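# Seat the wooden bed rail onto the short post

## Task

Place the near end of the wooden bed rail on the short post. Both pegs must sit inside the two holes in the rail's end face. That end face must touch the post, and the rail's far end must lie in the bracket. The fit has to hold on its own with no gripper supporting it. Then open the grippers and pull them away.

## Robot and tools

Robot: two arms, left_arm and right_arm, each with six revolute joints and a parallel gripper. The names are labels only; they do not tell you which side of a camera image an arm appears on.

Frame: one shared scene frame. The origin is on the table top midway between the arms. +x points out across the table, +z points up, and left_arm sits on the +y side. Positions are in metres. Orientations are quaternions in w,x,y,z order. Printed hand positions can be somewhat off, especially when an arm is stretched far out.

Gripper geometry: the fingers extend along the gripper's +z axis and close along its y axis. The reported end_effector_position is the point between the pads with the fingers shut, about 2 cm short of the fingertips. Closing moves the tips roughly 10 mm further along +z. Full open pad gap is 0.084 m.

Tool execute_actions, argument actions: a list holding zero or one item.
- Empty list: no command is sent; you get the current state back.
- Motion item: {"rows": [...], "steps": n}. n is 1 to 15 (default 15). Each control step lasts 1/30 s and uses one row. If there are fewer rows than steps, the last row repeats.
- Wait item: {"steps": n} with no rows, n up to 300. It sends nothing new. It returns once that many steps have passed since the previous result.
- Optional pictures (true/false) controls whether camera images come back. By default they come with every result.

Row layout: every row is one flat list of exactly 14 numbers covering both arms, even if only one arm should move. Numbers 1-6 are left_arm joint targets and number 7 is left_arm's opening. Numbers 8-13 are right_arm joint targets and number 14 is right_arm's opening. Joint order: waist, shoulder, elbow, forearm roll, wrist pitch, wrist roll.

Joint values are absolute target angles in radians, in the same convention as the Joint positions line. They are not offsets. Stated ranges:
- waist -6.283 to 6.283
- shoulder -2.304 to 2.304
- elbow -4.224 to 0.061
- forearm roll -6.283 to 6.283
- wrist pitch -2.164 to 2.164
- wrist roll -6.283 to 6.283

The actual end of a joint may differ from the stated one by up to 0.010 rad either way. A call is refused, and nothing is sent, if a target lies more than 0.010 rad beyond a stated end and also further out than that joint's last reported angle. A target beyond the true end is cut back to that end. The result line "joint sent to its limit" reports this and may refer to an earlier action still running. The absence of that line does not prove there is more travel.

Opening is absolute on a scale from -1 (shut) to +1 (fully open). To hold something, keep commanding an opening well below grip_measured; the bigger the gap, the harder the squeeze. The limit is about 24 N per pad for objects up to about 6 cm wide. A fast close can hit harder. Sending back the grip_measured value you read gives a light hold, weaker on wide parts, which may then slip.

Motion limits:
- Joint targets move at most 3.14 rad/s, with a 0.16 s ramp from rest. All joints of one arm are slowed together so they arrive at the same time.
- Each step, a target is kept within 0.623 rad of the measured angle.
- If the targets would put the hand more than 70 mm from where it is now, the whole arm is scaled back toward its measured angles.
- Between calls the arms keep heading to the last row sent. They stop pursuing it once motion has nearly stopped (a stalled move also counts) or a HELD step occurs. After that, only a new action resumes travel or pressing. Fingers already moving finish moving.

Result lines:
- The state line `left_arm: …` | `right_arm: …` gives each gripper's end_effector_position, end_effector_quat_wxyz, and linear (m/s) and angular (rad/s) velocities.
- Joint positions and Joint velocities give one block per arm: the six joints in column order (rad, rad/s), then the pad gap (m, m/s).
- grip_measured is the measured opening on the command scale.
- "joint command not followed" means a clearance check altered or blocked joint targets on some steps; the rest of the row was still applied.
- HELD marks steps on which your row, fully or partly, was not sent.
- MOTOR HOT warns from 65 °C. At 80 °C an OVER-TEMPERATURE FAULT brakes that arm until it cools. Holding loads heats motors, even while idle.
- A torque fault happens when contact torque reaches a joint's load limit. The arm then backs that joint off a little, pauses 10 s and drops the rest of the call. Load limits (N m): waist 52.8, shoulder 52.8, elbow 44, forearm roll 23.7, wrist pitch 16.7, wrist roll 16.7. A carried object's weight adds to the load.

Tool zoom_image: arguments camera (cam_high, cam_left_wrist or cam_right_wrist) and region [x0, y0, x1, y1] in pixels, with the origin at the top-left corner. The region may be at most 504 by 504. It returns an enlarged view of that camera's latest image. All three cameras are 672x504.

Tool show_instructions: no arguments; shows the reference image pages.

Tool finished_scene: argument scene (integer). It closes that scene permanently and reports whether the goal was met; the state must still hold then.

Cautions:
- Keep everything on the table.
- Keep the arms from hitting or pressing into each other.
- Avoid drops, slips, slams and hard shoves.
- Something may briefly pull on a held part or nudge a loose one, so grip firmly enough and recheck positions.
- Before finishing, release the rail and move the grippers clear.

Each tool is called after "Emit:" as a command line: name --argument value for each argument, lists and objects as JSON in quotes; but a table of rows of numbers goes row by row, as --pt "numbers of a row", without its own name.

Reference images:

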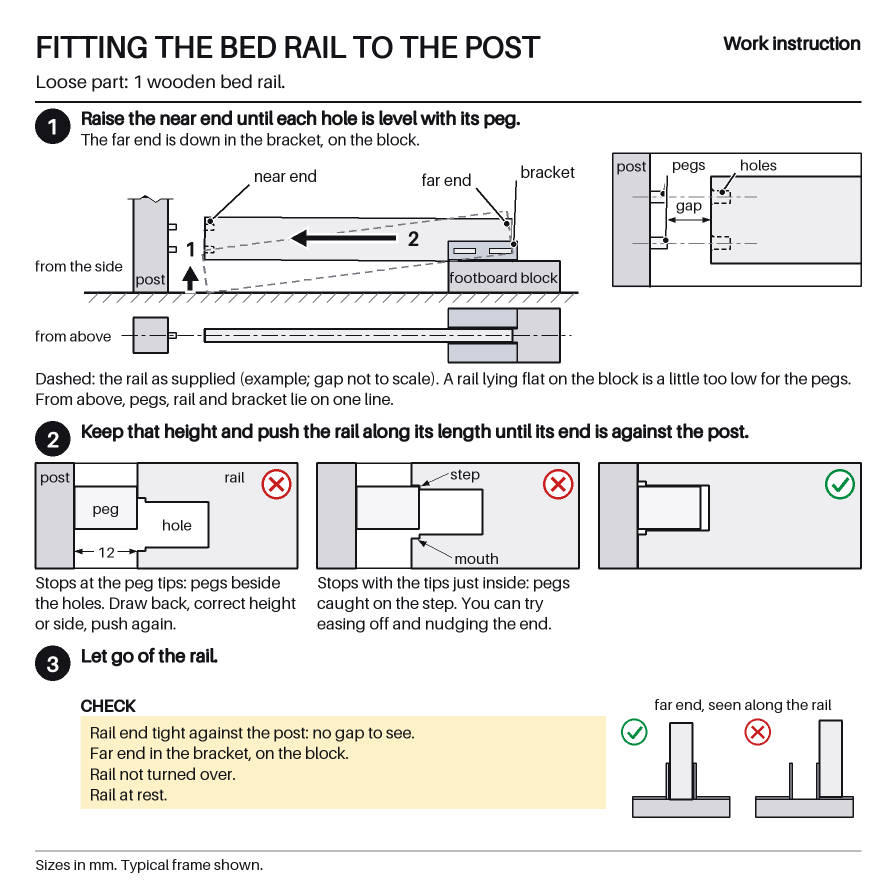

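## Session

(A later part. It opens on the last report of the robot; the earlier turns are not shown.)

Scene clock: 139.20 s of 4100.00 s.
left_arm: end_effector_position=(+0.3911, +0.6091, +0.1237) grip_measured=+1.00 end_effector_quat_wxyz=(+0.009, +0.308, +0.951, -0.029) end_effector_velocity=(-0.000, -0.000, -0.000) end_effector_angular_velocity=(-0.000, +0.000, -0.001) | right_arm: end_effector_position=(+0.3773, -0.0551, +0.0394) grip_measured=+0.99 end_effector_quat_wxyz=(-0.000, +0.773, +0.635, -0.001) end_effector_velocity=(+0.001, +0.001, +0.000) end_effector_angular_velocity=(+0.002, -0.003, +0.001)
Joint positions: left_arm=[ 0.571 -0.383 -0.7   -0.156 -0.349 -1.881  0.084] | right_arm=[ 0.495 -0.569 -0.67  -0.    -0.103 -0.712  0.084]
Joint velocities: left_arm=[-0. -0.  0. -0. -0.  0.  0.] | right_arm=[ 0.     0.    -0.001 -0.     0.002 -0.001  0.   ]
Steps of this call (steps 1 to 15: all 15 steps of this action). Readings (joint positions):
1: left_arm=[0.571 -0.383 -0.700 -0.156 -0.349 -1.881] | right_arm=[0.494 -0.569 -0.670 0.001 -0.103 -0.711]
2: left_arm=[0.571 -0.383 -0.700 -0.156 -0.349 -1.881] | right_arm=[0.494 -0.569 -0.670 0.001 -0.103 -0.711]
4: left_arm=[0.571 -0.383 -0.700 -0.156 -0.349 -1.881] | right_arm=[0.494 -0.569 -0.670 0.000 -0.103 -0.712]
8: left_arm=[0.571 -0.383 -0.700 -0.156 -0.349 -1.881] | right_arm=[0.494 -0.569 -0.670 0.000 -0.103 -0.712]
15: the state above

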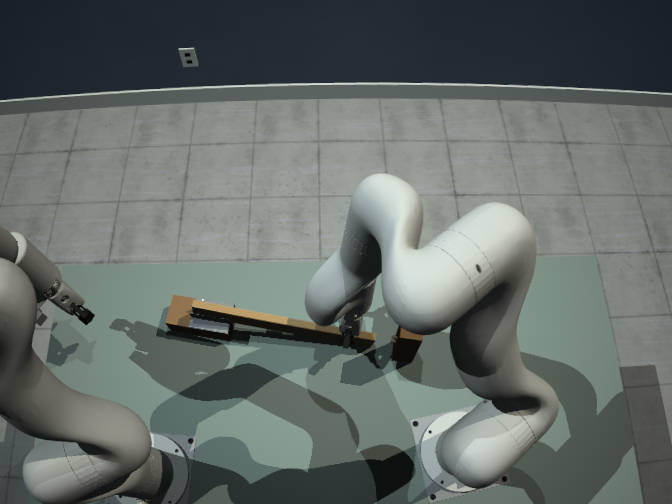

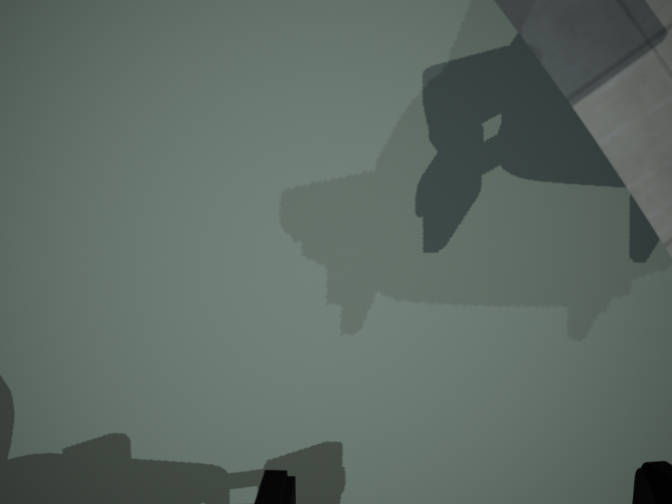

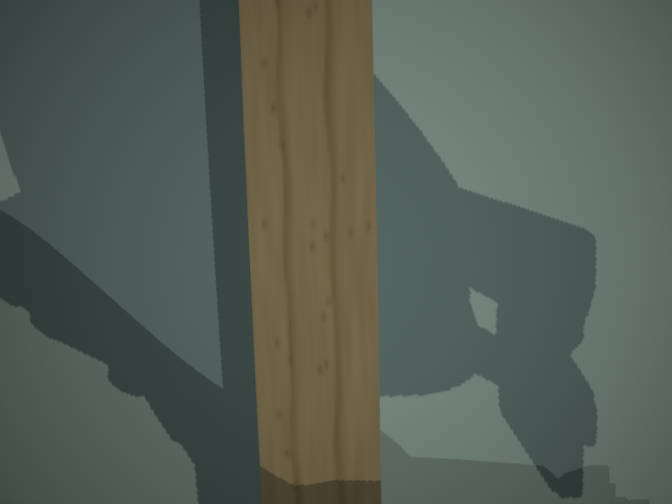

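Emit:
execute_actions --actions '[{"rows":[[0.571,-0.383,-0.7,-0.156,-0.349,-1.881,1,0.566,-0.545,-0.619,0,-0.074,-0.633,1]]}]'

Scene clock: 158.83 s of 4100.00 s.
left_arm: end_effector_position=(+0.3911, +0.6091, +0.1237) grip_measured=+1.00 end_effector_quat_wxyz=(+0.009, +0.308, +0.951, -0.029) end_effector_velocity=(+0.000, +0.000, +0.000) end_effector_angular_velocity=(+0.001, -0.001, -0.000) | right_arm: end_effector_position=(+0.3456, -0.0455, +0.0394) grip_measured=+1.00 end_effector_quat_wxyz=(-0.000, +0.775, +0.632, +0.001) end_effector_velocity=(-0.007, -0.002, -0.001) end_effector_angular_velocity=(-0.009, +0.010, -0.003)
Joint positions: left_arm=[ 0.571 -0.383 -0.7   -0.156 -0.349 -1.881  0.084] | right_arm=[ 0.565 -0.545 -0.62  -0.    -0.073 -0.634  0.084]
Joint velocities: left_arm=[ 0.     0.001 -0.001  0.    -0.     0.    -0.   ] | right_arm=[ 0.007 -0.     0.008  0.002 -0.006  0.008  0.001]
Steps of this call (steps 1 to 15: the robot went on to your last target; steps 16 to 90: nothing new was sent; then 16.13 s passed at rest; steps 91 to 105: all 15 steps of this action). Readings (joint positions):
91: left_arm=[0.571 -0.383 -0.700 -0.156 -0.349 -1.881] | right_arm=[0.495 -0.569 -0.671 -0.000 -0.103 -0.713]
92: left_arm=[0.571 -0.383 -0.700 -0.156 -0.349 -1.881] | right_arm=[0.498 -0.568 -0.668 -0.000 -0.101 -0.708]
94: left_arm=[0.571 -0.383 -0.700 -0.156 -0.349 -1.881] | right_arm=[0.522 -0.558 -0.651 -0.002 -0.085 -0.679]
98: left_arm=[0.571 -0.383 -0.700 -0.156 -0.349 -1.881] | right_arm=[0.558 -0.546 -0.626 -0.001 -0.072 -0.642]
105: the state above

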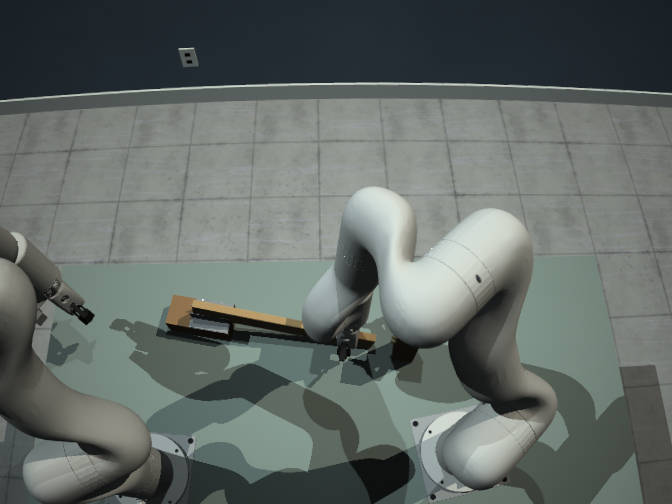

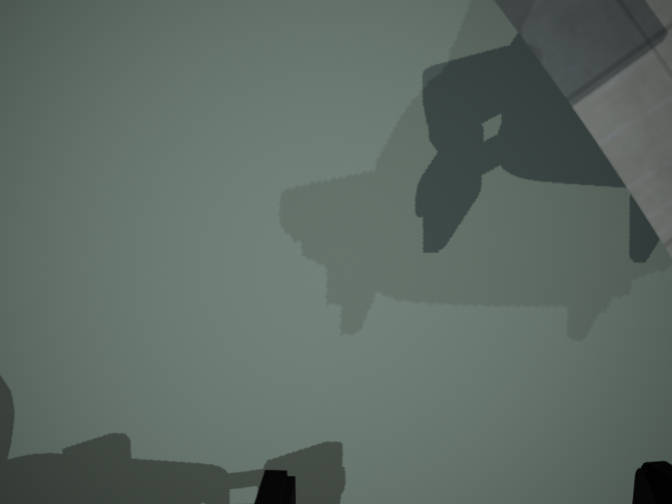

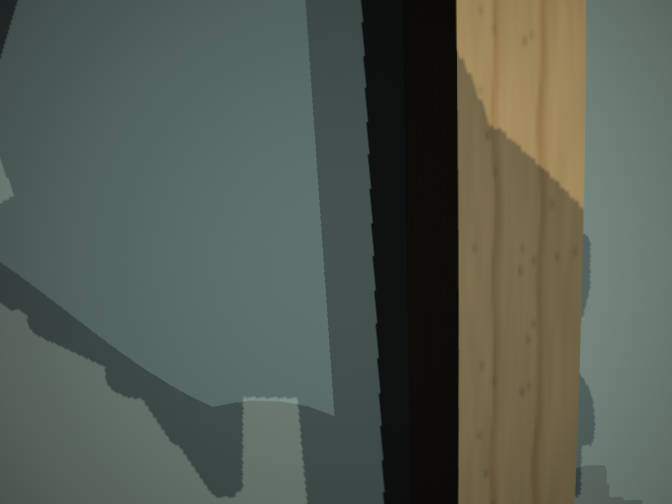

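Emit:
execute_actions --actions '[{"rows":[[0.571,-0.383,-0.7,-0.156,-0.349,-1.881,1,0.566,-0.545,-0.619,0,-0.074,-0.633,0.3],[0.571,-0.383,-0.7,-0.156,-0.349,-1.881,1,0.566,-0.545,-0.619,0,-0.074,-0.633,-0.3],[0.571,-0.383,-0.7,-0.156,-0.349,-1.881,1,0.566,-0.545,-0.619,0,-0.074,-0.633,-1]]}]' --pictures false

Emit:
execute_actions --actions '[{"steps":30}]'

Scene clock: 169.37 s of 4100.00 s.
left_arm: end_effector_position=(+0.3911, +0.6091, +0.1237) grip_measured=+1.00 end_effector_quat_wxyz=(+0.009, +0.308, +0.951, -0.029) end_effector_velocity=(-0.000, -0.000, -0.000) end_effector_angular_velocity=(-0.000, +0.000, +0.001) | right_arm: end_effector_position=(+0.3439, -0.0458, +0.0393) grip_measured=-0.58 end_effector_quat_wxyz=(+0.000, +0.775, +0.632, -0.001) end_effector_velocity=(+0.001, -0.001, -0.001) end_effector_angular_velocity=(+0.000, -0.000, -0.007)
Joint positions: left_arm=[ 0.571 -0.383 -0.7   -0.156 -0.349 -1.881  0.084] | right_arm=[ 0.568 -0.545 -0.619  0.    -0.076 -0.633  0.019]
Joint velocities: left_arm=[-0.    -0.001  0.    -0.001  0.001 -0.     0.   ] | right_arm=[-0.004 -0.001 -0.     0.     0.001  0.003  0.   ]
Steps of this call (steps 1 to 15: the robot went on to your last target; steps 16 to 90: nothing new was sent; then 7.03 s passed at rest; steps 91 to 105: all 15 steps of this action). Readings (joint positions):
91: left_arm=[0.571 -0.383 -0.700 -0.156 -0.349 -1.881] | right_arm=[0.566 -0.545 -0.619 -0.000 -0.074 -0.633]
92: left_arm=[0.571 -0.383 -0.700 -0.156 -0.349 -1.881] | right_arm=[0.566 -0.545 -0.619 0.000 -0.074 -0.633]
94: left_arm=[0.571 -0.383 -0.700 -0.156 -0.349 -1.881] | right_arm=[0.566 -0.545 -0.619 -0.000 -0.074 -0.633]
98: left_arm=[0.571 -0.383 -0.700 -0.156 -0.349 -1.881] | right_arm=[0.566 -0.545 -0.619 0.000 -0.074 -0.633]
105: the state above

Scene clock: 170.37 s of 4100.00 s.
left_arm: end_effector_position=(+0.3911, +0.6091, +0.1237) grip_measured=+1.00 end_effector_quat_wxyz=(+0.009, +0.308, +0.951, -0.029) end_effector_velocity=(-0.001, -0.000, -0.001) end_effector_angular_velocity=(-0.002, +0.003, +0.000) | right_arm: end_effector_position=(+0.3444, -0.0457, +0.0392) grip_measured=-0.57 end_effector_quat_wxyz=(+0.000, +0.775, +0.632, -0.000) end_effector_velocity=(+0.001, +0.001, +0.000) end_effector_angular_velocity=(+0.002, -0.002, +0.000)
Joint positions: left_arm=[ 0.571 -0.383 -0.7   -0.156 -0.349 -1.881  0.084] | right_arm=[ 0.567 -0.545 -0.619 -0.    -0.074 -0.633  0.019]
Joint velocities: left_arm=[ 0.001 -0.002  0.    -0.    -0.001  0.001 -0.   ] | right_arm=[-0.     0.    -0.    -0.     0.003 -0.     0.   ]
Steps of this call (steps 1 to 15: the robot went on to your last target; steps 16 to 30: nothing new was sent). Readings (joint positions):
1: left_arm=[0.571 -0.383 -0.700 -0.156 -0.349 -1.881] | right_arm=[0.567 -0.545 -0.619 0.000 -0.076 -0.633]
2: left_arm=[0.571 -0.383 -0.700 -0.156 -0.349 -1.881] | right_arm=[0.567 -0.545 -0.619 0.000 -0.076 -0.633]
4: left_arm=[0.571 -0.383 -0.700 -0.156 -0.349 -1.881] | right_arm=[0.567 -0.545 -0.619 0.000 -0.075 -0.633]
8: left_arm=[0.571 -0.383 -0.700 -0.156 -0.349 -1.881] | right_arm=[0.567 -0.545 -0.619 0.000 -0.075 -0.633]
30: the state above
All arms were judged still, so your last target was given up. Only a new action makes them travel on or press farther. Fingers that are still opening or closing keep moving.

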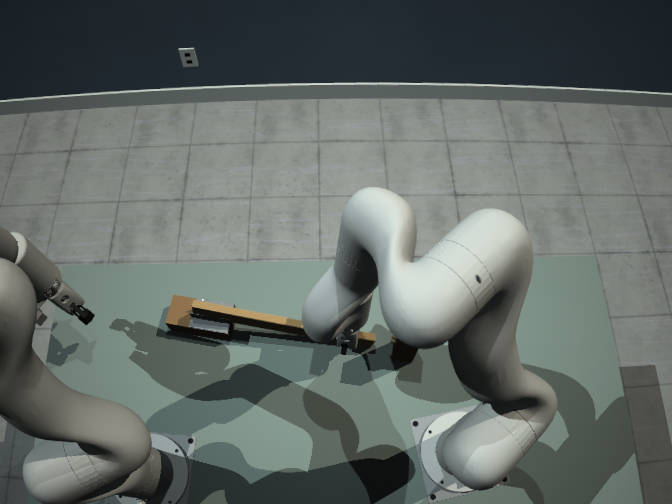

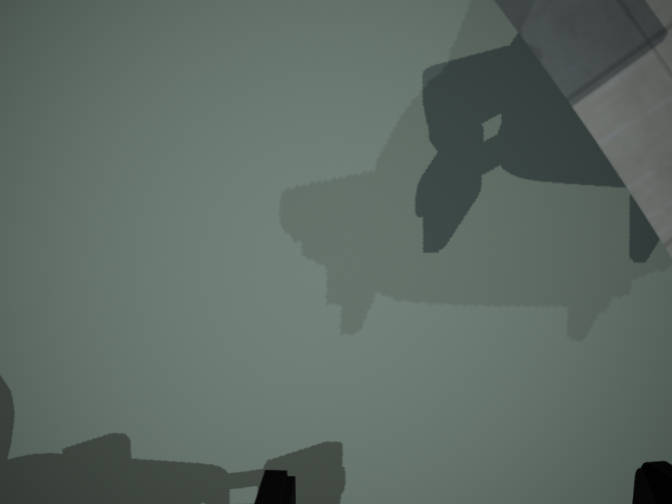

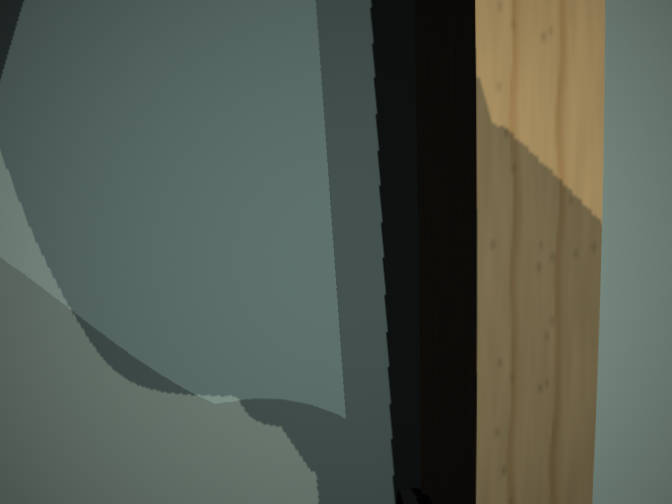

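Emit:
execute_actions --actions '[{"rows":[[0.571,-0.383,-0.7,-0.156,-0.349,-1.881,1,0.566,-0.545,-0.619,0,-0.074,-0.633,1],[0.571,-0.383,-0.7,-0.156,-0.349,-1.881,1,0.566,-0.545,-0.619,0,-0.074,-0.633,1],[0.571,-0.383,-0.7,-0.156,-0.349,-1.881,1,0.566,-0.545,-0.619,0,-0.074,-0.633,1],[0.571,-0.383,-0.7,-0.156,-0.349,-1.881,1,0.566,-0.545,-0.619,0,-0.074,-0.633,1],[0.571,-0.383,-0.7,-0.156,-0.349,-1.881,1,0.566,-0.545,-0.619,0,-0.074,-0.633,1],[0.571,-0.383,-0.7,-0.156,-0.349,-1.881,1,0.566,-0.33,-0.597,0,-0.267,-0.633,1]]}]' --pictures false

Emit:
execute_actions --actions '[{"rows":[[0.571,-0.383,-0.7,-0.156,-0.349,-1.881,1,0.566,-0.33,-0.597,0,-0.267,2.508,1]]}]' --pictures false

Emit:
execute_actions --actions '[{"steps":35}]'

Scene clock: 188.63 s of 4100.00 s.
left_arm: end_effector_position=(+0.3911, +0.6091, +0.1237) grip_measured=+1.00 end_effector_quat_wxyz=(+0.009, +0.308, +0.951, -0.029) end_effector_velocity=(-0.001, +0.001, -0.000) end_effector_angular_velocity=(+0.000, +0.000, +0.003) | right_arm: end_effector_position=(+0.3465, -0.0444, +0.1137) grip_measured=+1.00 end_effector_quat_wxyz=(-0.000, +0.775, +0.631, +0.002) end_effector_velocity=(-0.024, -0.020, +0.047) end_effector_angular_velocity=(-0.046, +0.051, +0.003)
Joint positions: left_arm=[ 0.571 -0.383 -0.7   -0.156 -0.349 -1.881  0.084] | right_arm=[ 0.566 -0.341 -0.6   -0.    -0.255 -0.633  0.084]
Joint velocities: left_arm=[ 0.004 -0.     0.001  0.001  0.001  0.    -0.   ] | right_arm=[ 0.002  0.15   0.041 -0.    -0.178 -0.     0.001]
Steps of this call (steps 1 to 90: nothing new was sent; then 14.77 s passed at rest; steps 91 to 105: all 15 steps of this action). Readings (joint positions):
91: left_arm=[0.571 -0.383 -0.700 -0.156 -0.349 -1.881] | right_arm=[0.566 -0.545 -0.619 -0.000 -0.074 -0.633]
92: left_arm=[0.571 -0.383 -0.700 -0.156 -0.349 -1.881] | right_arm=[0.565 -0.545 -0.620 -0.000 -0.071 -0.633]
94: left_arm=[0.571 -0.383 -0.700 -0.156 -0.349 -1.881] | right_arm=[0.564 -0.545 -0.621 -0.000 -0.068 -0.632]
98: left_arm=[0.571 -0.383 -0.700 -0.156 -0.349 -1.881] | right_arm=[0.565 -0.525 -0.617 -0.000 -0.092 -0.633]
105: the state above

Scene clock: 189.13 s of 4100.00 s.
left_arm: end_effector_position=(+0.3911, +0.6091, +0.1237) grip_measured=+1.00 end_effector_quat_wxyz=(+0.009, +0.308, +0.951, -0.029) end_effector_velocity=(-0.000, -0.000, -0.001) end_effector_angular_velocity=(-0.001, +0.001, +0.001) | right_arm: end_effector_position=(+0.3449, -0.0457, +0.1170) grip_measured=+1.00 end_effector_quat_wxyz=(+0.000, +0.985, +0.170, -0.000) end_effector_velocity=(+0.000, +0.000, +0.000) end_effector_angular_velocity=(+0.001, -0.001, -2.711)
Joint positions: left_arm=[ 0.571 -0.383 -0.7   -0.156 -0.349 -1.881  0.084] | right_arm=[ 0.566 -0.33  -0.597  0.    -0.267  0.392  0.084]
Joint velocities: left_arm=[-0.001 -0.002  0.    -0.001  0.001 -0.001 -0.   ] | right_arm=[ 0.     0.001 -0.    -0.     0.001  2.711 -0.   ]
Steps of this call (steps 1 to 15: all 15 steps of this action). Readings (joint positions):
1: left_arm=[0.571 -0.383 -0.700 -0.156 -0.349 -1.881] | right_arm=[0.566 -0.337 -0.598 -0.000 -0.259 -0.633]
2: left_arm=[0.571 -0.383 -0.700 -0.156 -0.349 -1.881] | right_arm=[0.566 -0.335 -0.598 -0.000 -0.262 -0.627]
4: left_arm=[0.571 -0.383 -0.700 -0.156 -0.349 -1.881] | right_arm=[0.566 -0.333 -0.597 -0.000 -0.264 -0.573]
8: left_arm=[0.571 -0.383 -0.700 -0.156 -0.349 -1.881] | right_arm=[0.566 -0.332 -0.597 -0.000 -0.266 -0.258]
15: the state above

Scene clock: 190.30 s of 4100.00 s.
left_arm: end_effector_position=(+0.3911, +0.6091, +0.1237) grip_measured=+1.00 end_effector_quat_wxyz=(+0.009, +0.308, +0.951, -0.029) end_effector_velocity=(+0.000, +0.001, +0.000) end_effector_angular_velocity=(+0.000, -0.001, +0.002) | right_arm: end_effector_position=(+0.3449, -0.0456, +0.1171) grip_measured=+1.00 end_effector_quat_wxyz=(+0.000, -0.632, +0.775, -0.000) end_effector_velocity=(-0.000, -0.000, -0.000) end_effector_angular_velocity=(-0.001, +0.002, -0.006)
Joint positions: left_arm=[ 0.571 -0.383 -0.7   -0.156 -0.349 -1.881  0.084] | right_arm=[ 0.566 -0.33  -0.597 -0.    -0.267  2.507  0.084]
Joint velocities: left_arm=[ 0.001  0.    -0.    -0.001  0.001  0.     0.   ] | right_arm=[ 0.    -0.    -0.    -0.    -0.002  0.006 -0.   ]
Steps of this call (steps 1 to 35: the robot went on to your last target). Readings (joint positions):
1: left_arm=[0.571 -0.383 -0.700 -0.156 -0.349 -1.881] | right_arm=[0.566 -0.330 -0.597 0.000 -0.267 0.483]
2: left_arm=[0.571 -0.383 -0.700 -0.156 -0.349 -1.881] | right_arm=[0.566 -0.330 -0.597 0.000 -0.267 0.573]
4: left_arm=[0.571 -0.383 -0.700 -0.156 -0.349 -1.881] | right_arm=[0.566 -0.330 -0.597 0.000 -0.267 0.755]
8: left_arm=[0.571 -0.383 -0.700 -0.156 -0.349 -1.881] | right_arm=[0.566 -0.330 -0.597 0.000 -0.267 1.120]
35: the state above

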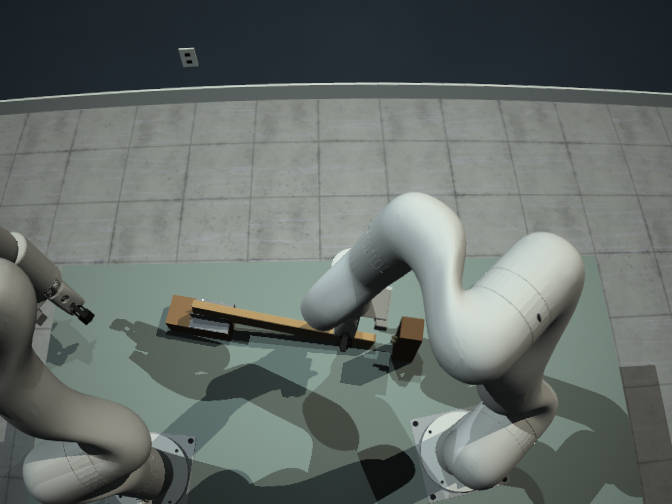

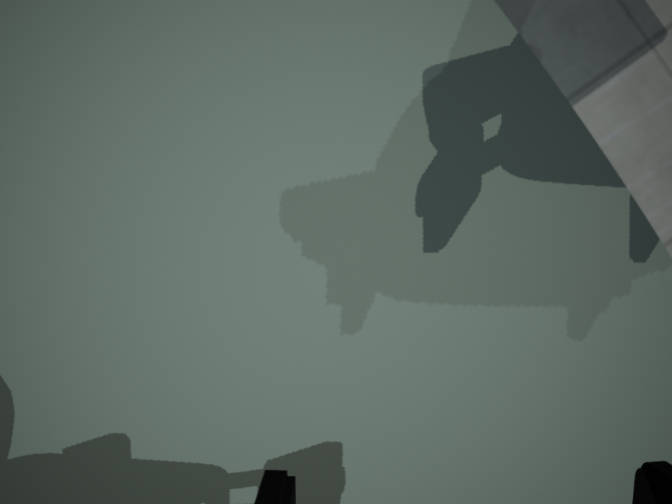

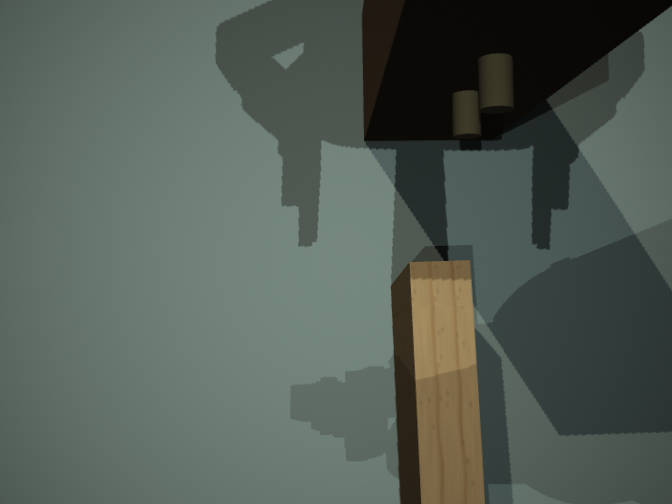

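Emit:
execute_actions --actions '[{"rows":[[0.571,-0.383,-0.7,-0.156,-0.349,-1.881,1,0.566,-0.545,-0.619,0,-0.074,2.508,1]]}]' --pictures false

Emit:
execute_actions --actions '[{"rows":[[0.571,-0.383,-0.7,-0.156,-0.349,-1.881,1,0.566,-0.545,-0.619,0,-0.074,2.508,1],[0.571,-0.383,-0.7,-0.156,-0.349,-1.881,1,0.566,-0.545,-0.619,0,-0.074,2.508,1],[0.571,-0.383,-0.7,-0.156,-0.349,-1.881,1,0.566,-0.545,-0.619,0,-0.074,2.508,0.3],[0.571,-0.383,-0.7,-0.156,-0.349,-1.881,1,0.566,-0.545,-0.619,0,-0.074,2.508,-0.3],[0.571,-0.383,-0.7,-0.156,-0.349,-1.881,1,0.566,-0.545,-0.619,0,-0.074,2.508,-1]]}]' --pictures false

Emit:
execute_actions --actions '[{"rows":[[0.571,-0.383,-0.7,-0.156,-0.349,-1.881,1,0.566,-0.545,-0.619,0,-0.074,2.508,-1],[0.571,-0.383,-0.7,-0.156,-0.349,-1.881,1,0.566,-0.545,-0.619,0,-0.074,2.508,-1],[0.571,-0.383,-0.7,-0.156,-0.349,-1.881,1,0.566,-0.545,-0.619,0,-0.074,2.508,-1],[0.571,-0.383,-0.7,-0.156,-0.349,-1.881,1,0.566,-0.545,-0.619,0,-0.074,2.508,-1],[0.571,-0.383,-0.7,-0.156,-0.349,-1.881,1,0.566,-0.545,-0.619,0,-0.074,2.508,-1],[0.571,-0.383,-0.7,-0.156,-0.349,-1.881,1,0.566,-0.52,-0.616,0,-0.096,2.508,-1],[0.571,-0.383,-0.7,-0.156,-0.349,-1.881,1,0.566,-0.5,-0.614,0,-0.114,2.508,-1]]}]'

Scene clock: 219.53 s of 4100.00 s.
left_arm: end_effector_position=(+0.3911, +0.6091, +0.1237) grip_measured=+1.00 end_effector_quat_wxyz=(+0.009, +0.308, +0.951, -0.029) end_effector_velocity=(+0.000, +0.001, +0.001) end_effector_angular_velocity=(+0.001, -0.002, +0.001) | right_arm: end_effector_position=(+0.3451, -0.0455, +0.0401) grip_measured=+1.00 end_effector_quat_wxyz=(+0.000, -0.632, +0.775, +0.000) end_effector_velocity=(+0.000, +0.000, -0.005) end_effector_angular_velocity=(+0.002, -0.002, -0.001)
Joint positions: left_arm=[ 0.571 -0.383 -0.7   -0.156 -0.349 -1.881  0.084] | right_arm=[ 0.566 -0.543 -0.619  0.    -0.075  2.508  0.084]
Joint velocities: left_arm=[ 0.001  0.001 -0.    -0.     0.    -0.    -0.   ] | right_arm=[-0.    -0.015 -0.002 -0.     0.015  0.001  0.   ]
Steps of this call (steps 1 to 15: the robot went on to your last target; steps 16 to 90: nothing new was sent; then 25.73 s passed at rest; steps 91 to 105: all 15 steps of this action). Readings (joint positions):
91: left_arm=[0.571 -0.383 -0.700 -0.156 -0.349 -1.881] | right_arm=[0.566 -0.330 -0.597 -0.000 -0.267 2.508]
92: left_arm=[0.571 -0.383 -0.700 -0.156 -0.349 -1.881] | right_arm=[0.566 -0.334 -0.598 -0.000 -0.262 2.508]
94: left_arm=[0.571 -0.383 -0.700 -0.156 -0.349 -1.881] | right_arm=[0.566 -0.382 -0.605 0.000 -0.216 2.508]
98: left_arm=[0.571 -0.383 -0.700 -0.156 -0.349 -1.881] | right_arm=[0.566 -0.514 -0.614 -0.000 -0.105 2.508]
105: the state above

Scene clock: 220.03 s of 4100.00 s.
left_arm: end_effector_position=(+0.3911, +0.6091, +0.1237) grip_measured=+1.00 end_effector_quat_wxyz=(+0.009, +0.308, +0.951, -0.029) end_effector_velocity=(+0.000, -0.000, +0.000) end_effector_angular_velocity=(-0.000, -0.000, -0.001) | right_arm: end_effector_position=(+0.3437, -0.0457, +0.0393) grip_measured=-0.57 end_effector_quat_wxyz=(-0.001, -0.633, +0.774, -0.000) end_effector_velocity=(+0.002, -0.001, -0.000) end_effector_angular_velocity=(+0.001, -0.002, -0.003)
Joint positions: left_arm=[ 0.571 -0.383 -0.7   -0.156 -0.349 -1.881  0.084] | right_arm=[ 0.568 -0.545 -0.618  0.    -0.076  2.507  0.019]
Joint velocities: left_arm=[-0.001  0.    -0.    -0.001 -0.     0.    -0.   ] | right_arm=[-0.004 -0.    -0.    -0.001  0.002 -0.001  0.001]
Steps of this call (steps 1 to 15: all 15 steps of this action). Readings (joint positions):
1: left_arm=[0.571 -0.383 -0.700 -0.156 -0.349 -1.881] | right_arm=[0.566 -0.543 -0.619 0.000 -0.075 2.508]
2: left_arm=[0.571 -0.383 -0.700 -0.156 -0.349 -1.881] | right_arm=[0.566 -0.544 -0.619 0.000 -0.075 2.508]
4: left_arm=[0.571 -0.383 -0.700 -0.156 -0.349 -1.881] | right_arm=[0.566 -0.544 -0.619 0.000 -0.074 2.508]
8: left_arm=[0.571 -0.383 -0.700 -0.156 -0.349 -1.881] | right_arm=[0.566 -0.545 -0.619 -0.000 -0.074 2.508]
15: the state above

Scene clock: 220.53 s of 4100.00 s.
left_arm: end_effector_position=(+0.3911, +0.6091, +0.1237) grip_measured=+1.00 end_effector_quat_wxyz=(+0.009, +0.308, +0.951, -0.029) end_effector_velocity=(-0.000, +0.000, -0.000) end_effector_angular_velocity=(+0.000, +0.000, +0.000) | right_arm: end_effector_position=(+0.3441, -0.0466, +0.0542) grip_measured=-0.57 end_effector_quat_wxyz=(-0.003, -0.632, +0.775, -0.000) end_effector_velocity=(+0.002, +0.001, +0.010) end_effector_angular_velocity=(+0.001, -0.001, -0.002)
Joint positions: left_arm=[ 0.571 -0.383 -0.7   -0.156 -0.349 -1.881  0.084] | right_arm=[ 0.566 -0.503 -0.612 -0.    -0.115  2.508  0.019]
Joint velocities: left_arm=[ 0.001 -0.     0.     0.001  0.    -0.     0.   ] | right_arm=[-0.001  0.028  0.001 -0.    -0.025  0.001  0.001]
Steps of this call (steps 1 to 15: all 15 steps of this action). Readings (joint positions):
1: left_arm=[0.571 -0.383 -0.700 -0.156 -0.349 -1.881] | right_arm=[0.568 -0.545 -0.618 0.000 -0.076 2.507]
2: left_arm=[0.571 -0.383 -0.700 -0.156 -0.349 -1.881] | right_arm=[0.568 -0.545 -0.619 0.000 -0.076 2.508]
4: left_arm=[0.571 -0.383 -0.700 -0.156 -0.349 -1.881] | right_arm=[0.567 -0.545 -0.619 0.000 -0.076 2.508]
8: left_arm=[0.571 -0.383 -0.700 -0.156 -0.349 -1.881] | right_arm=[0.567 -0.536 -0.617 0.000 -0.083 2.508]
15: the state above

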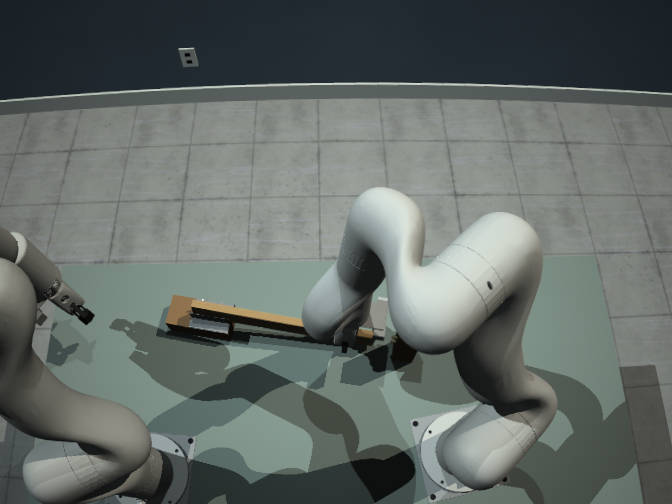

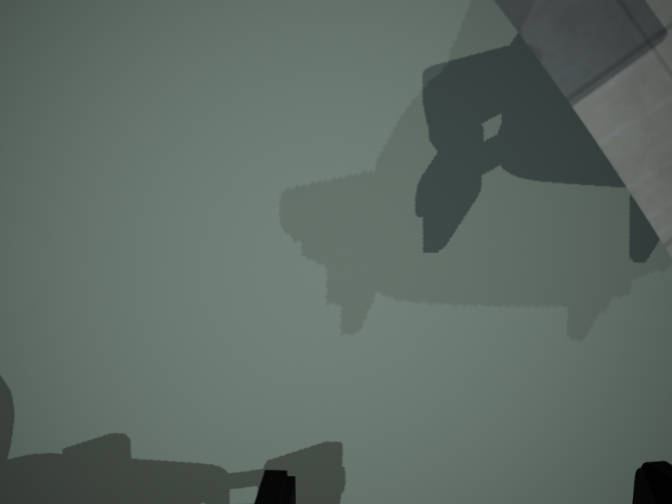

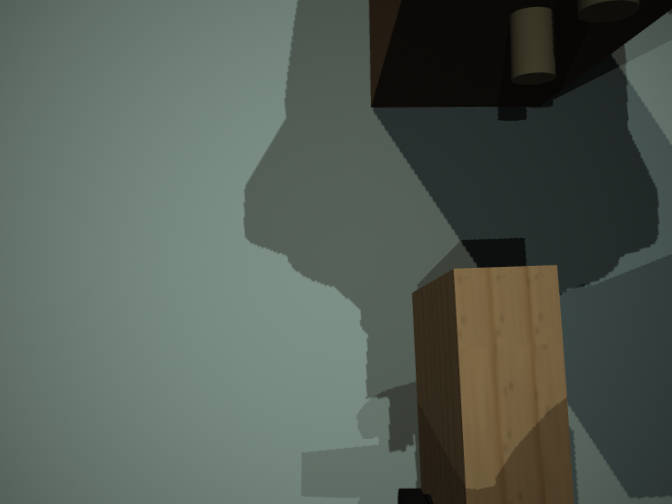

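Emit:
execute_actions --actions '[{"rows":[[0.571,-0.383,-0.7,-0.156,-0.349,-1.881,1,0.572,-0.483,-0.605,0,-0.122,2.526,-1],[0.571,-0.383,-0.7,-0.156,-0.349,-1.881,1,0.578,-0.466,-0.596,0,-0.13,2.544,-1],[0.571,-0.383,-0.7,-0.156,-0.349,-1.881,1,0.584,-0.448,-0.587,0,-0.139,2.562,-1],[0.571,-0.383,-0.7,-0.156,-0.349,-1.881,1,0.591,-0.431,-0.578,0,-0.147,2.581,-1]]}]' --pictures false

Emit:
execute_actions --actions '[{"steps":10}]'

Emit:
zoom_image --camera "cam_high" --region '[150,270,450,390]'

Scene clock: 240.93 s of 4100.00 s.
left_arm: end_effector_position=(+0.3911, +0.6091, +0.1237) grip_measured=+1.00 end_effector_quat_wxyz=(+0.009, +0.308, +0.951, -0.029) end_effector_velocity=(-0.000, +0.000, +0.000) end_effector_angular_velocity=(+0.000, -0.000, +0.000) | right_arm: end_effector_position=(+0.3322, -0.0447, +0.0744) grip_measured=-0.57 end_effector_quat_wxyz=(+0.001, -0.613, +0.790, +0.000) end_effector_velocity=(-0.006, -0.004, +0.000) end_effector_angular_velocity=(-0.011, +0.011, -0.006)
Joint positions: left_arm=[ 0.571 -0.383 -0.7   -0.156 -0.349 -1.881  0.084] | right_arm=[ 0.591 -0.432 -0.579  0.    -0.145  2.58   0.019]
Joint velocities: left_arm=[ 0.001  0.001  0.     0.    -0.     0.    -0.   ] | right_arm=[ 0.003  0.005  0.009  0.    -0.012  0.009 -0.   ]
Steps of this call (steps 1 to 15: the robot went on to your last target; steps 16 to 90: nothing new was sent; then 16.90 s passed at rest; steps 91 to 105: all 15 steps of this action). Readings (joint positions):
91: left_arm=[0.571 -0.383 -0.700 -0.156 -0.349 -1.881] | right_arm=[0.566 -0.500 -0.612 -0.000 -0.117 2.508]
92: left_arm=[0.571 -0.383 -0.700 -0.156 -0.349 -1.881] | right_arm=[0.567 -0.498 -0.611 -0.000 -0.117 2.511]
94: left_arm=[0.571 -0.383 -0.700 -0.156 -0.349 -1.881] | right_arm=[0.571 -0.484 -0.606 -0.000 -0.121 2.525]
98: left_arm=[0.571 -0.383 -0.700 -0.156 -0.349 -1.881] | right_arm=[0.586 -0.443 -0.588 -0.000 -0.136 2.566]
105: the state above

Scene clock: 241.27 s of 4100.00 s.
left_arm: end_effector_position=(+0.3911, +0.6091, +0.1237) grip_measured=+1.00 end_effector_quat_wxyz=(+0.009, +0.308, +0.951, -0.029) end_effector_velocity=(+0.000, +0.000, +0.001) end_effector_angular_velocity=(+0.001, -0.001, -0.001) | right_arm: end_effector_position=(+0.3315, -0.0452, +0.0745) grip_measured=-0.57 end_effector_quat_wxyz=(+0.000, -0.613, +0.790, +0.000) end_effector_velocity=(-0.001, -0.001, -0.000) end_effector_angular_velocity=(-0.001, +0.001, -0.000)
Joint positions: left_arm=[ 0.571 -0.383 -0.7   -0.156 -0.349 -1.881  0.084] | right_arm=[ 0.591 -0.431 -0.578  0.    -0.147  2.581  0.019]
Joint velocities: left_arm=[-0.     0.001 -0.     0.001  0.    -0.     0.   ] | right_arm=[ 0.     0.001  0.002 -0.    -0.     0.    -0.   ]
Steps of this call (steps 1 to 10: the robot went on to your last target). Readings (joint positions):
1: left_arm=[0.571 -0.383 -0.700 -0.156 -0.349 -1.881] | right_arm=[0.591 -0.431 -0.579 0.000 -0.146 2.581]
2: left_arm=[0.571 -0.383 -0.700 -0.156 -0.349 -1.881] | right_arm=[0.591 -0.431 -0.579 0.000 -0.146 2.581]
4: left_arm=[0.571 -0.383 -0.700 -0.156 -0.349 -1.881] | right_arm=[0.591 -0.431 -0.578 0.000 -0.146 2.581]
8: left_arm=[0.571 -0.383 -0.700 -0.156 -0.349 -1.881] | right_arm=[0.591 -0.431 -0.578 0.000 -0.147 2.581]
10: the state above

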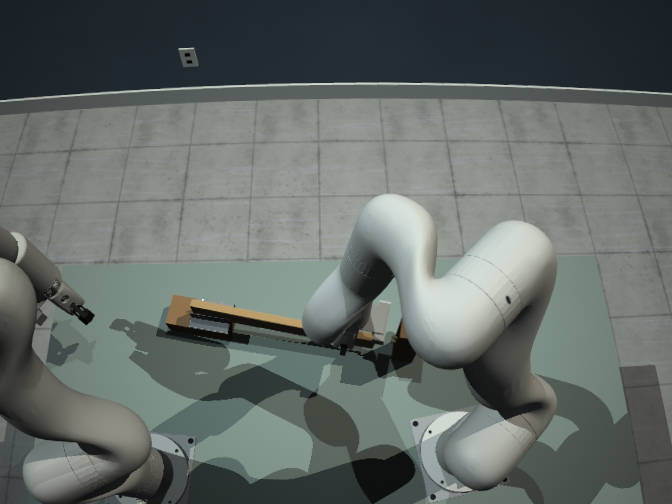

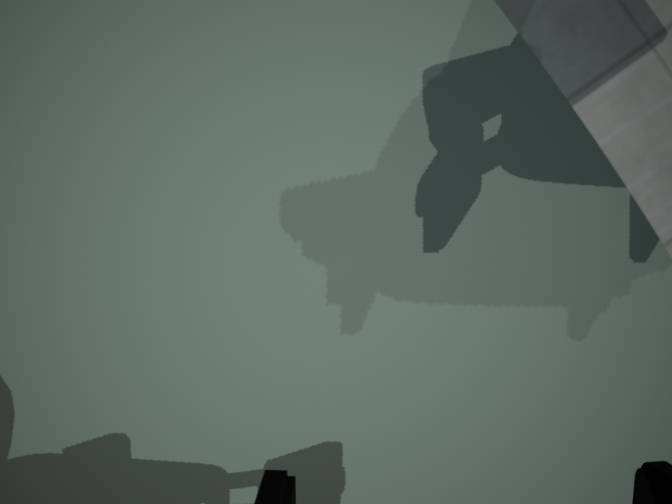

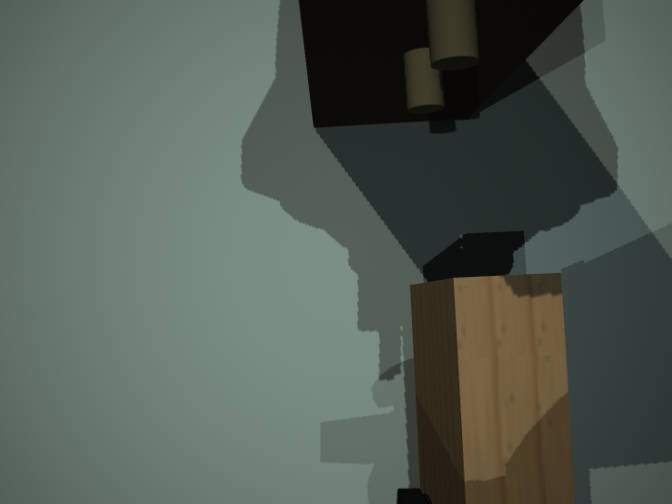

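Region (150, 270, 450, 390) of cam_high's 672x504 image, scaled by 1.680, with more detail than that image has; it fills the top 202 rows of this view, and the rest is white.

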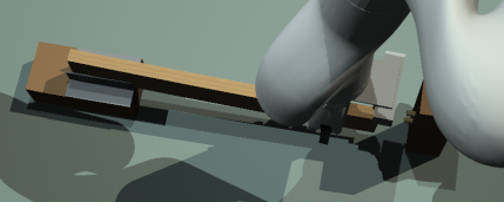

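Emit:
execute_actions --actions '[{"rows":[[0.571,-0.383,-0.7,-0.156,-0.349,-1.881,1,0.579,-0.426,-0.569,0,-0.143,2.562,-1],[0.571,-0.383,-0.7,-0.156,-0.349,-1.881,1,0.567,-0.421,-0.56,0,-0.139,2.543,-1],[0.571,-0.383,-0.7,-0.156,-0.349,-1.881,1,0.554,-0.415,-0.551,0,-0.136,2.524,-1],[0.571,-0.383,-0.7,-0.156,-0.349,-1.881,1,0.542,-0.41,-0.542,0,-0.132,2.506,-1]]}]' --pictures false

Emit:
execute_actions --actions '[{"steps":10}]'

Scene clock: 264.73 s of 4100.00 s.
left_arm: end_effector_position=(+0.3911, +0.6091, +0.1237) grip_measured=+1.00 end_effector_quat_wxyz=(+0.009, +0.308, +0.951, -0.029) end_effector_velocity=(-0.001, +0.000, -0.000) end_effector_angular_velocity=(-0.001, +0.001, -0.000) | right_arm: end_effector_position=(+0.3333, -0.0675, +0.0746) grip_measured=-0.57 end_effector_quat_wxyz=(-0.000, -0.623, +0.782, -0.000) end_effector_velocity=(+0.001, -0.002, +0.000) end_effector_angular_velocity=(+0.002, -0.002, +0.004)
Joint positions: left_arm=[ 0.571 -0.383 -0.7   -0.156 -0.349 -1.881  0.084] | right_arm=[ 0.543 -0.41  -0.542  0.    -0.132  2.507  0.019]
Joint velocities: left_arm=[ 0.001 -0.     0.     0.001 -0.001  0.    -0.   ] | right_arm=[-0.005  0.003  0.003 -0.     0.003 -0.009 -0.   ]
Steps of this call (steps 1 to 15: the robot went on to your last target; steps 16 to 90: nothing new was sent; then 19.97 s passed at rest; steps 91 to 105: all 15 steps of this action). Readings (joint positions):
91: left_arm=[0.571 -0.383 -0.700 -0.156 -0.349 -1.881] | right_arm=[0.591 -0.431 -0.578 0.000 -0.147 2.581]
92: left_arm=[0.571 -0.383 -0.700 -0.156 -0.349 -1.881] | right_arm=[0.590 -0.430 -0.577 0.000 -0.147 2.578]
94: left_arm=[0.571 -0.383 -0.700 -0.156 -0.349 -1.881] | right_arm=[0.580 -0.426 -0.569 0.000 -0.144 2.563]
98: left_arm=[0.571 -0.383 -0.700 -0.156 -0.349 -1.881] | right_arm=[0.551 -0.414 -0.548 0.000 -0.136 2.521]
105: the state above

Scene clock: 265.07 s of 4100.00 s.
left_arm: end_effector_position=(+0.3911, +0.6091, +0.1237) grip_measured=+1.00 end_effector_quat_wxyz=(+0.009, +0.308, +0.951, -0.029) end_effector_velocity=(-0.000, -0.001, -0.000) end_effector_angular_velocity=(-0.001, +0.001, -0.002) | right_arm: end_effector_position=(+0.3334, -0.0677, +0.0746) grip_measured=-0.57 end_effector_quat_wxyz=(-0.000, -0.623, +0.782, -0.000) end_effector_velocity=(+0.000, -0.000, -0.000) end_effector_angular_velocity=(+0.000, -0.000, +0.001)
Joint positions: left_arm=[ 0.571 -0.383 -0.7   -0.156 -0.349 -1.881  0.084] | right_arm=[ 0.542 -0.41  -0.542 -0.    -0.132  2.506  0.019]
Joint velocities: left_arm=[-0.001 -0.001  0.     0.001 -0.     0.     0.   ] | right_arm=[-0.    -0.    -0.    -0.     0.    -0.002  0.   ]
Steps of this call (steps 1 to 10: the robot went on to your last target). Readings (joint positions):
1: left_arm=[0.571 -0.383 -0.700 -0.156 -0.349 -1.881] | right_arm=[0.542 -0.410 -0.542 0.000 -0.132 2.507]
2: left_arm=[0.571 -0.383 -0.700 -0.156 -0.349 -1.881] | right_arm=[0.542 -0.410 -0.542 0.000 -0.132 2.506]
4: left_arm=[0.571 -0.383 -0.700 -0.156 -0.349 -1.881] | right_arm=[0.542 -0.410 -0.542 0.000 -0.132 2.506]
8: left_arm=[0.571 -0.383 -0.700 -0.156 -0.349 -1.881] | right_arm=[0.542 -0.410 -0.542 0.000 -0.132 2.506]
10: the state above

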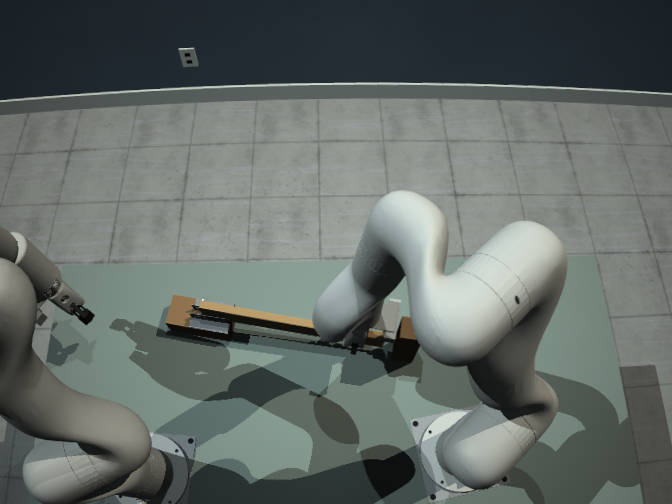

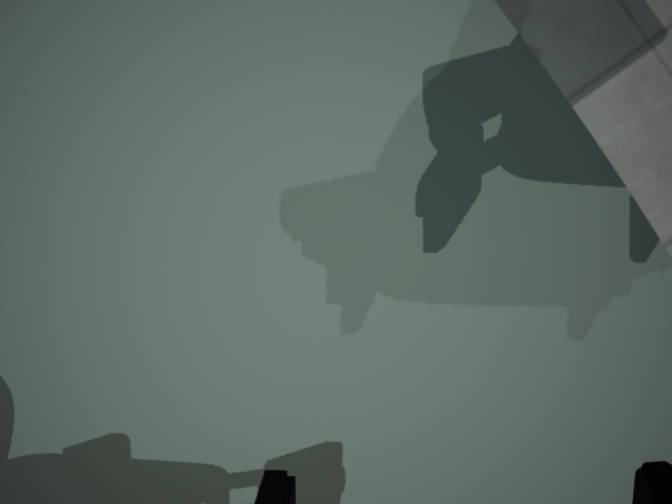

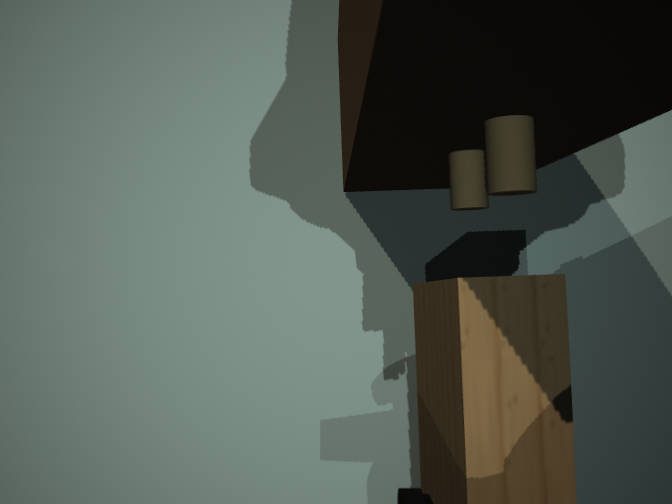

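Emit:
execute_actions --actions '[{"rows":[[0.571,-0.383,-0.7,-0.156,-0.349,-1.881,1,0.536,-0.405,-0.533,0,-0.128,2.5,-1],[0.571,-0.383,-0.7,-0.156,-0.349,-1.881,1,0.536,-0.405,-0.533,0,-0.128,2.5,-1],[0.571,-0.383,-0.7,-0.156,-0.349,-1.881,1,0.529,-0.4,-0.524,0,-0.124,2.494,-1],[0.571,-0.383,-0.7,-0.156,-0.349,-1.881,1,0.529,-0.4,-0.524,0,-0.124,2.494,-1],[0.571,-0.383,-0.7,-0.156,-0.349,-1.881,1,0.523,-0.394,-0.515,0,-0.121,2.487,-1],[0.571,-0.383,-0.7,-0.156,-0.349,-1.881,1,0.523,-0.394,-0.515,0,-0.121,2.487,-1],[0.571,-0.383,-0.7,-0.156,-0.349,-1.881,1,0.516,-0.389,-0.506,0,-0.117,2.481,-1],[0.571,-0.383,-0.7,-0.156,-0.349,-1.881,1,0.516,-0.389,-0.506,0,-0.117,2.481,-1],[0.571,-0.383,-0.7,-0.156,-0.349,-1.881,1,0.51,-0.384,-0.4966,0,-0.113,2.475,-1]]}]'

Scene clock: 283.20 s of 4100.00 s.
left_arm: end_effector_position=(+0.3911, +0.6091, +0.1237) grip_measured=+1.00 end_effector_quat_wxyz=(+0.009, +0.308, +0.951, -0.029) end_effector_velocity=(-0.000, -0.001, -0.000) end_effector_angular_velocity=(-0.000, +0.001, -0.002) | right_arm: end_effector_position=(+0.3301, -0.0839, +0.0754) grip_measured=-0.57 end_effector_quat_wxyz=(+0.005, -0.623, +0.782, +0.000) end_effector_velocity=(-0.005, -0.016, -0.002) end_effector_angular_velocity=(-0.007, +0.008, -0.005)
Joint positions: left_arm=[ 0.571 -0.383 -0.7   -0.156 -0.349 -1.881  0.084] | right_arm=[ 0.513 -0.385 -0.502  0.    -0.107  2.476  0.019]
Joint velocities: left_arm=[-0.001 -0.001  0.     0.001 -0.    -0.    -0.   ] | right_arm=[-0.026  0.011  0.03  -0.002  0.009 -0.02  -0.   ]
Steps of this call (steps 1 to 15: the robot went on to your last target; steps 16 to 90: nothing new was sent; then 14.63 s passed at rest; steps 91 to 105: all 15 steps of this action). Readings (joint positions):
91: left_arm=[0.571 -0.383 -0.700 -0.156 -0.349 -1.881] | right_arm=[0.542 -0.410 -0.542 0.000 -0.132 2.506]
92: left_arm=[0.571 -0.383 -0.700 -0.156 -0.349 -1.881] | right_arm=[0.541 -0.409 -0.541 0.000 -0.131 2.505]
94: left_arm=[0.571 -0.383 -0.700 -0.156 -0.349 -1.881] | right_arm=[0.538 -0.407 -0.536 0.000 -0.129 2.502]
98: left_arm=[0.571 -0.383 -0.700 -0.156 -0.349 -1.881] | right_arm=[0.527 -0.398 -0.521 0.000 -0.123 2.491]
105: the state above

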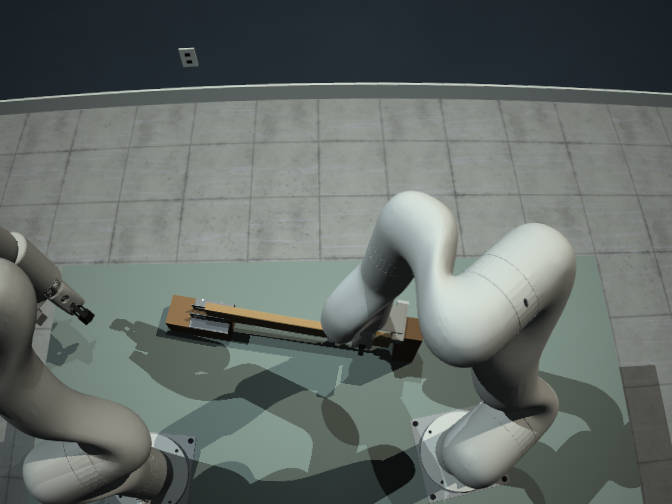

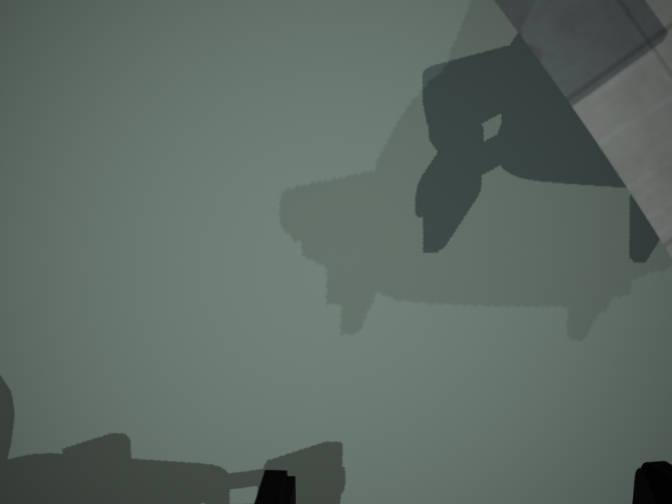

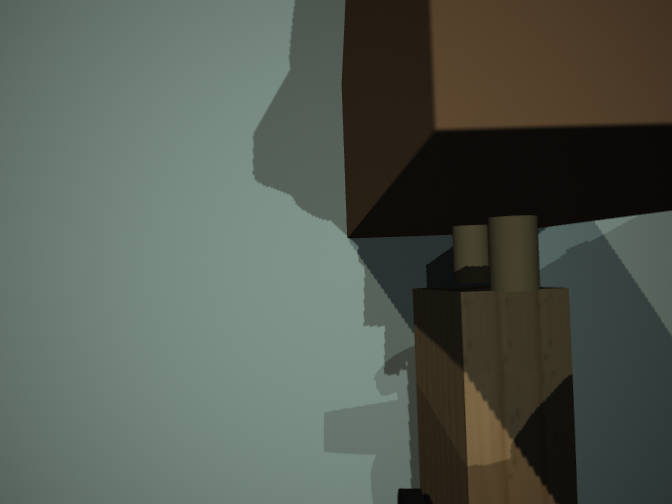

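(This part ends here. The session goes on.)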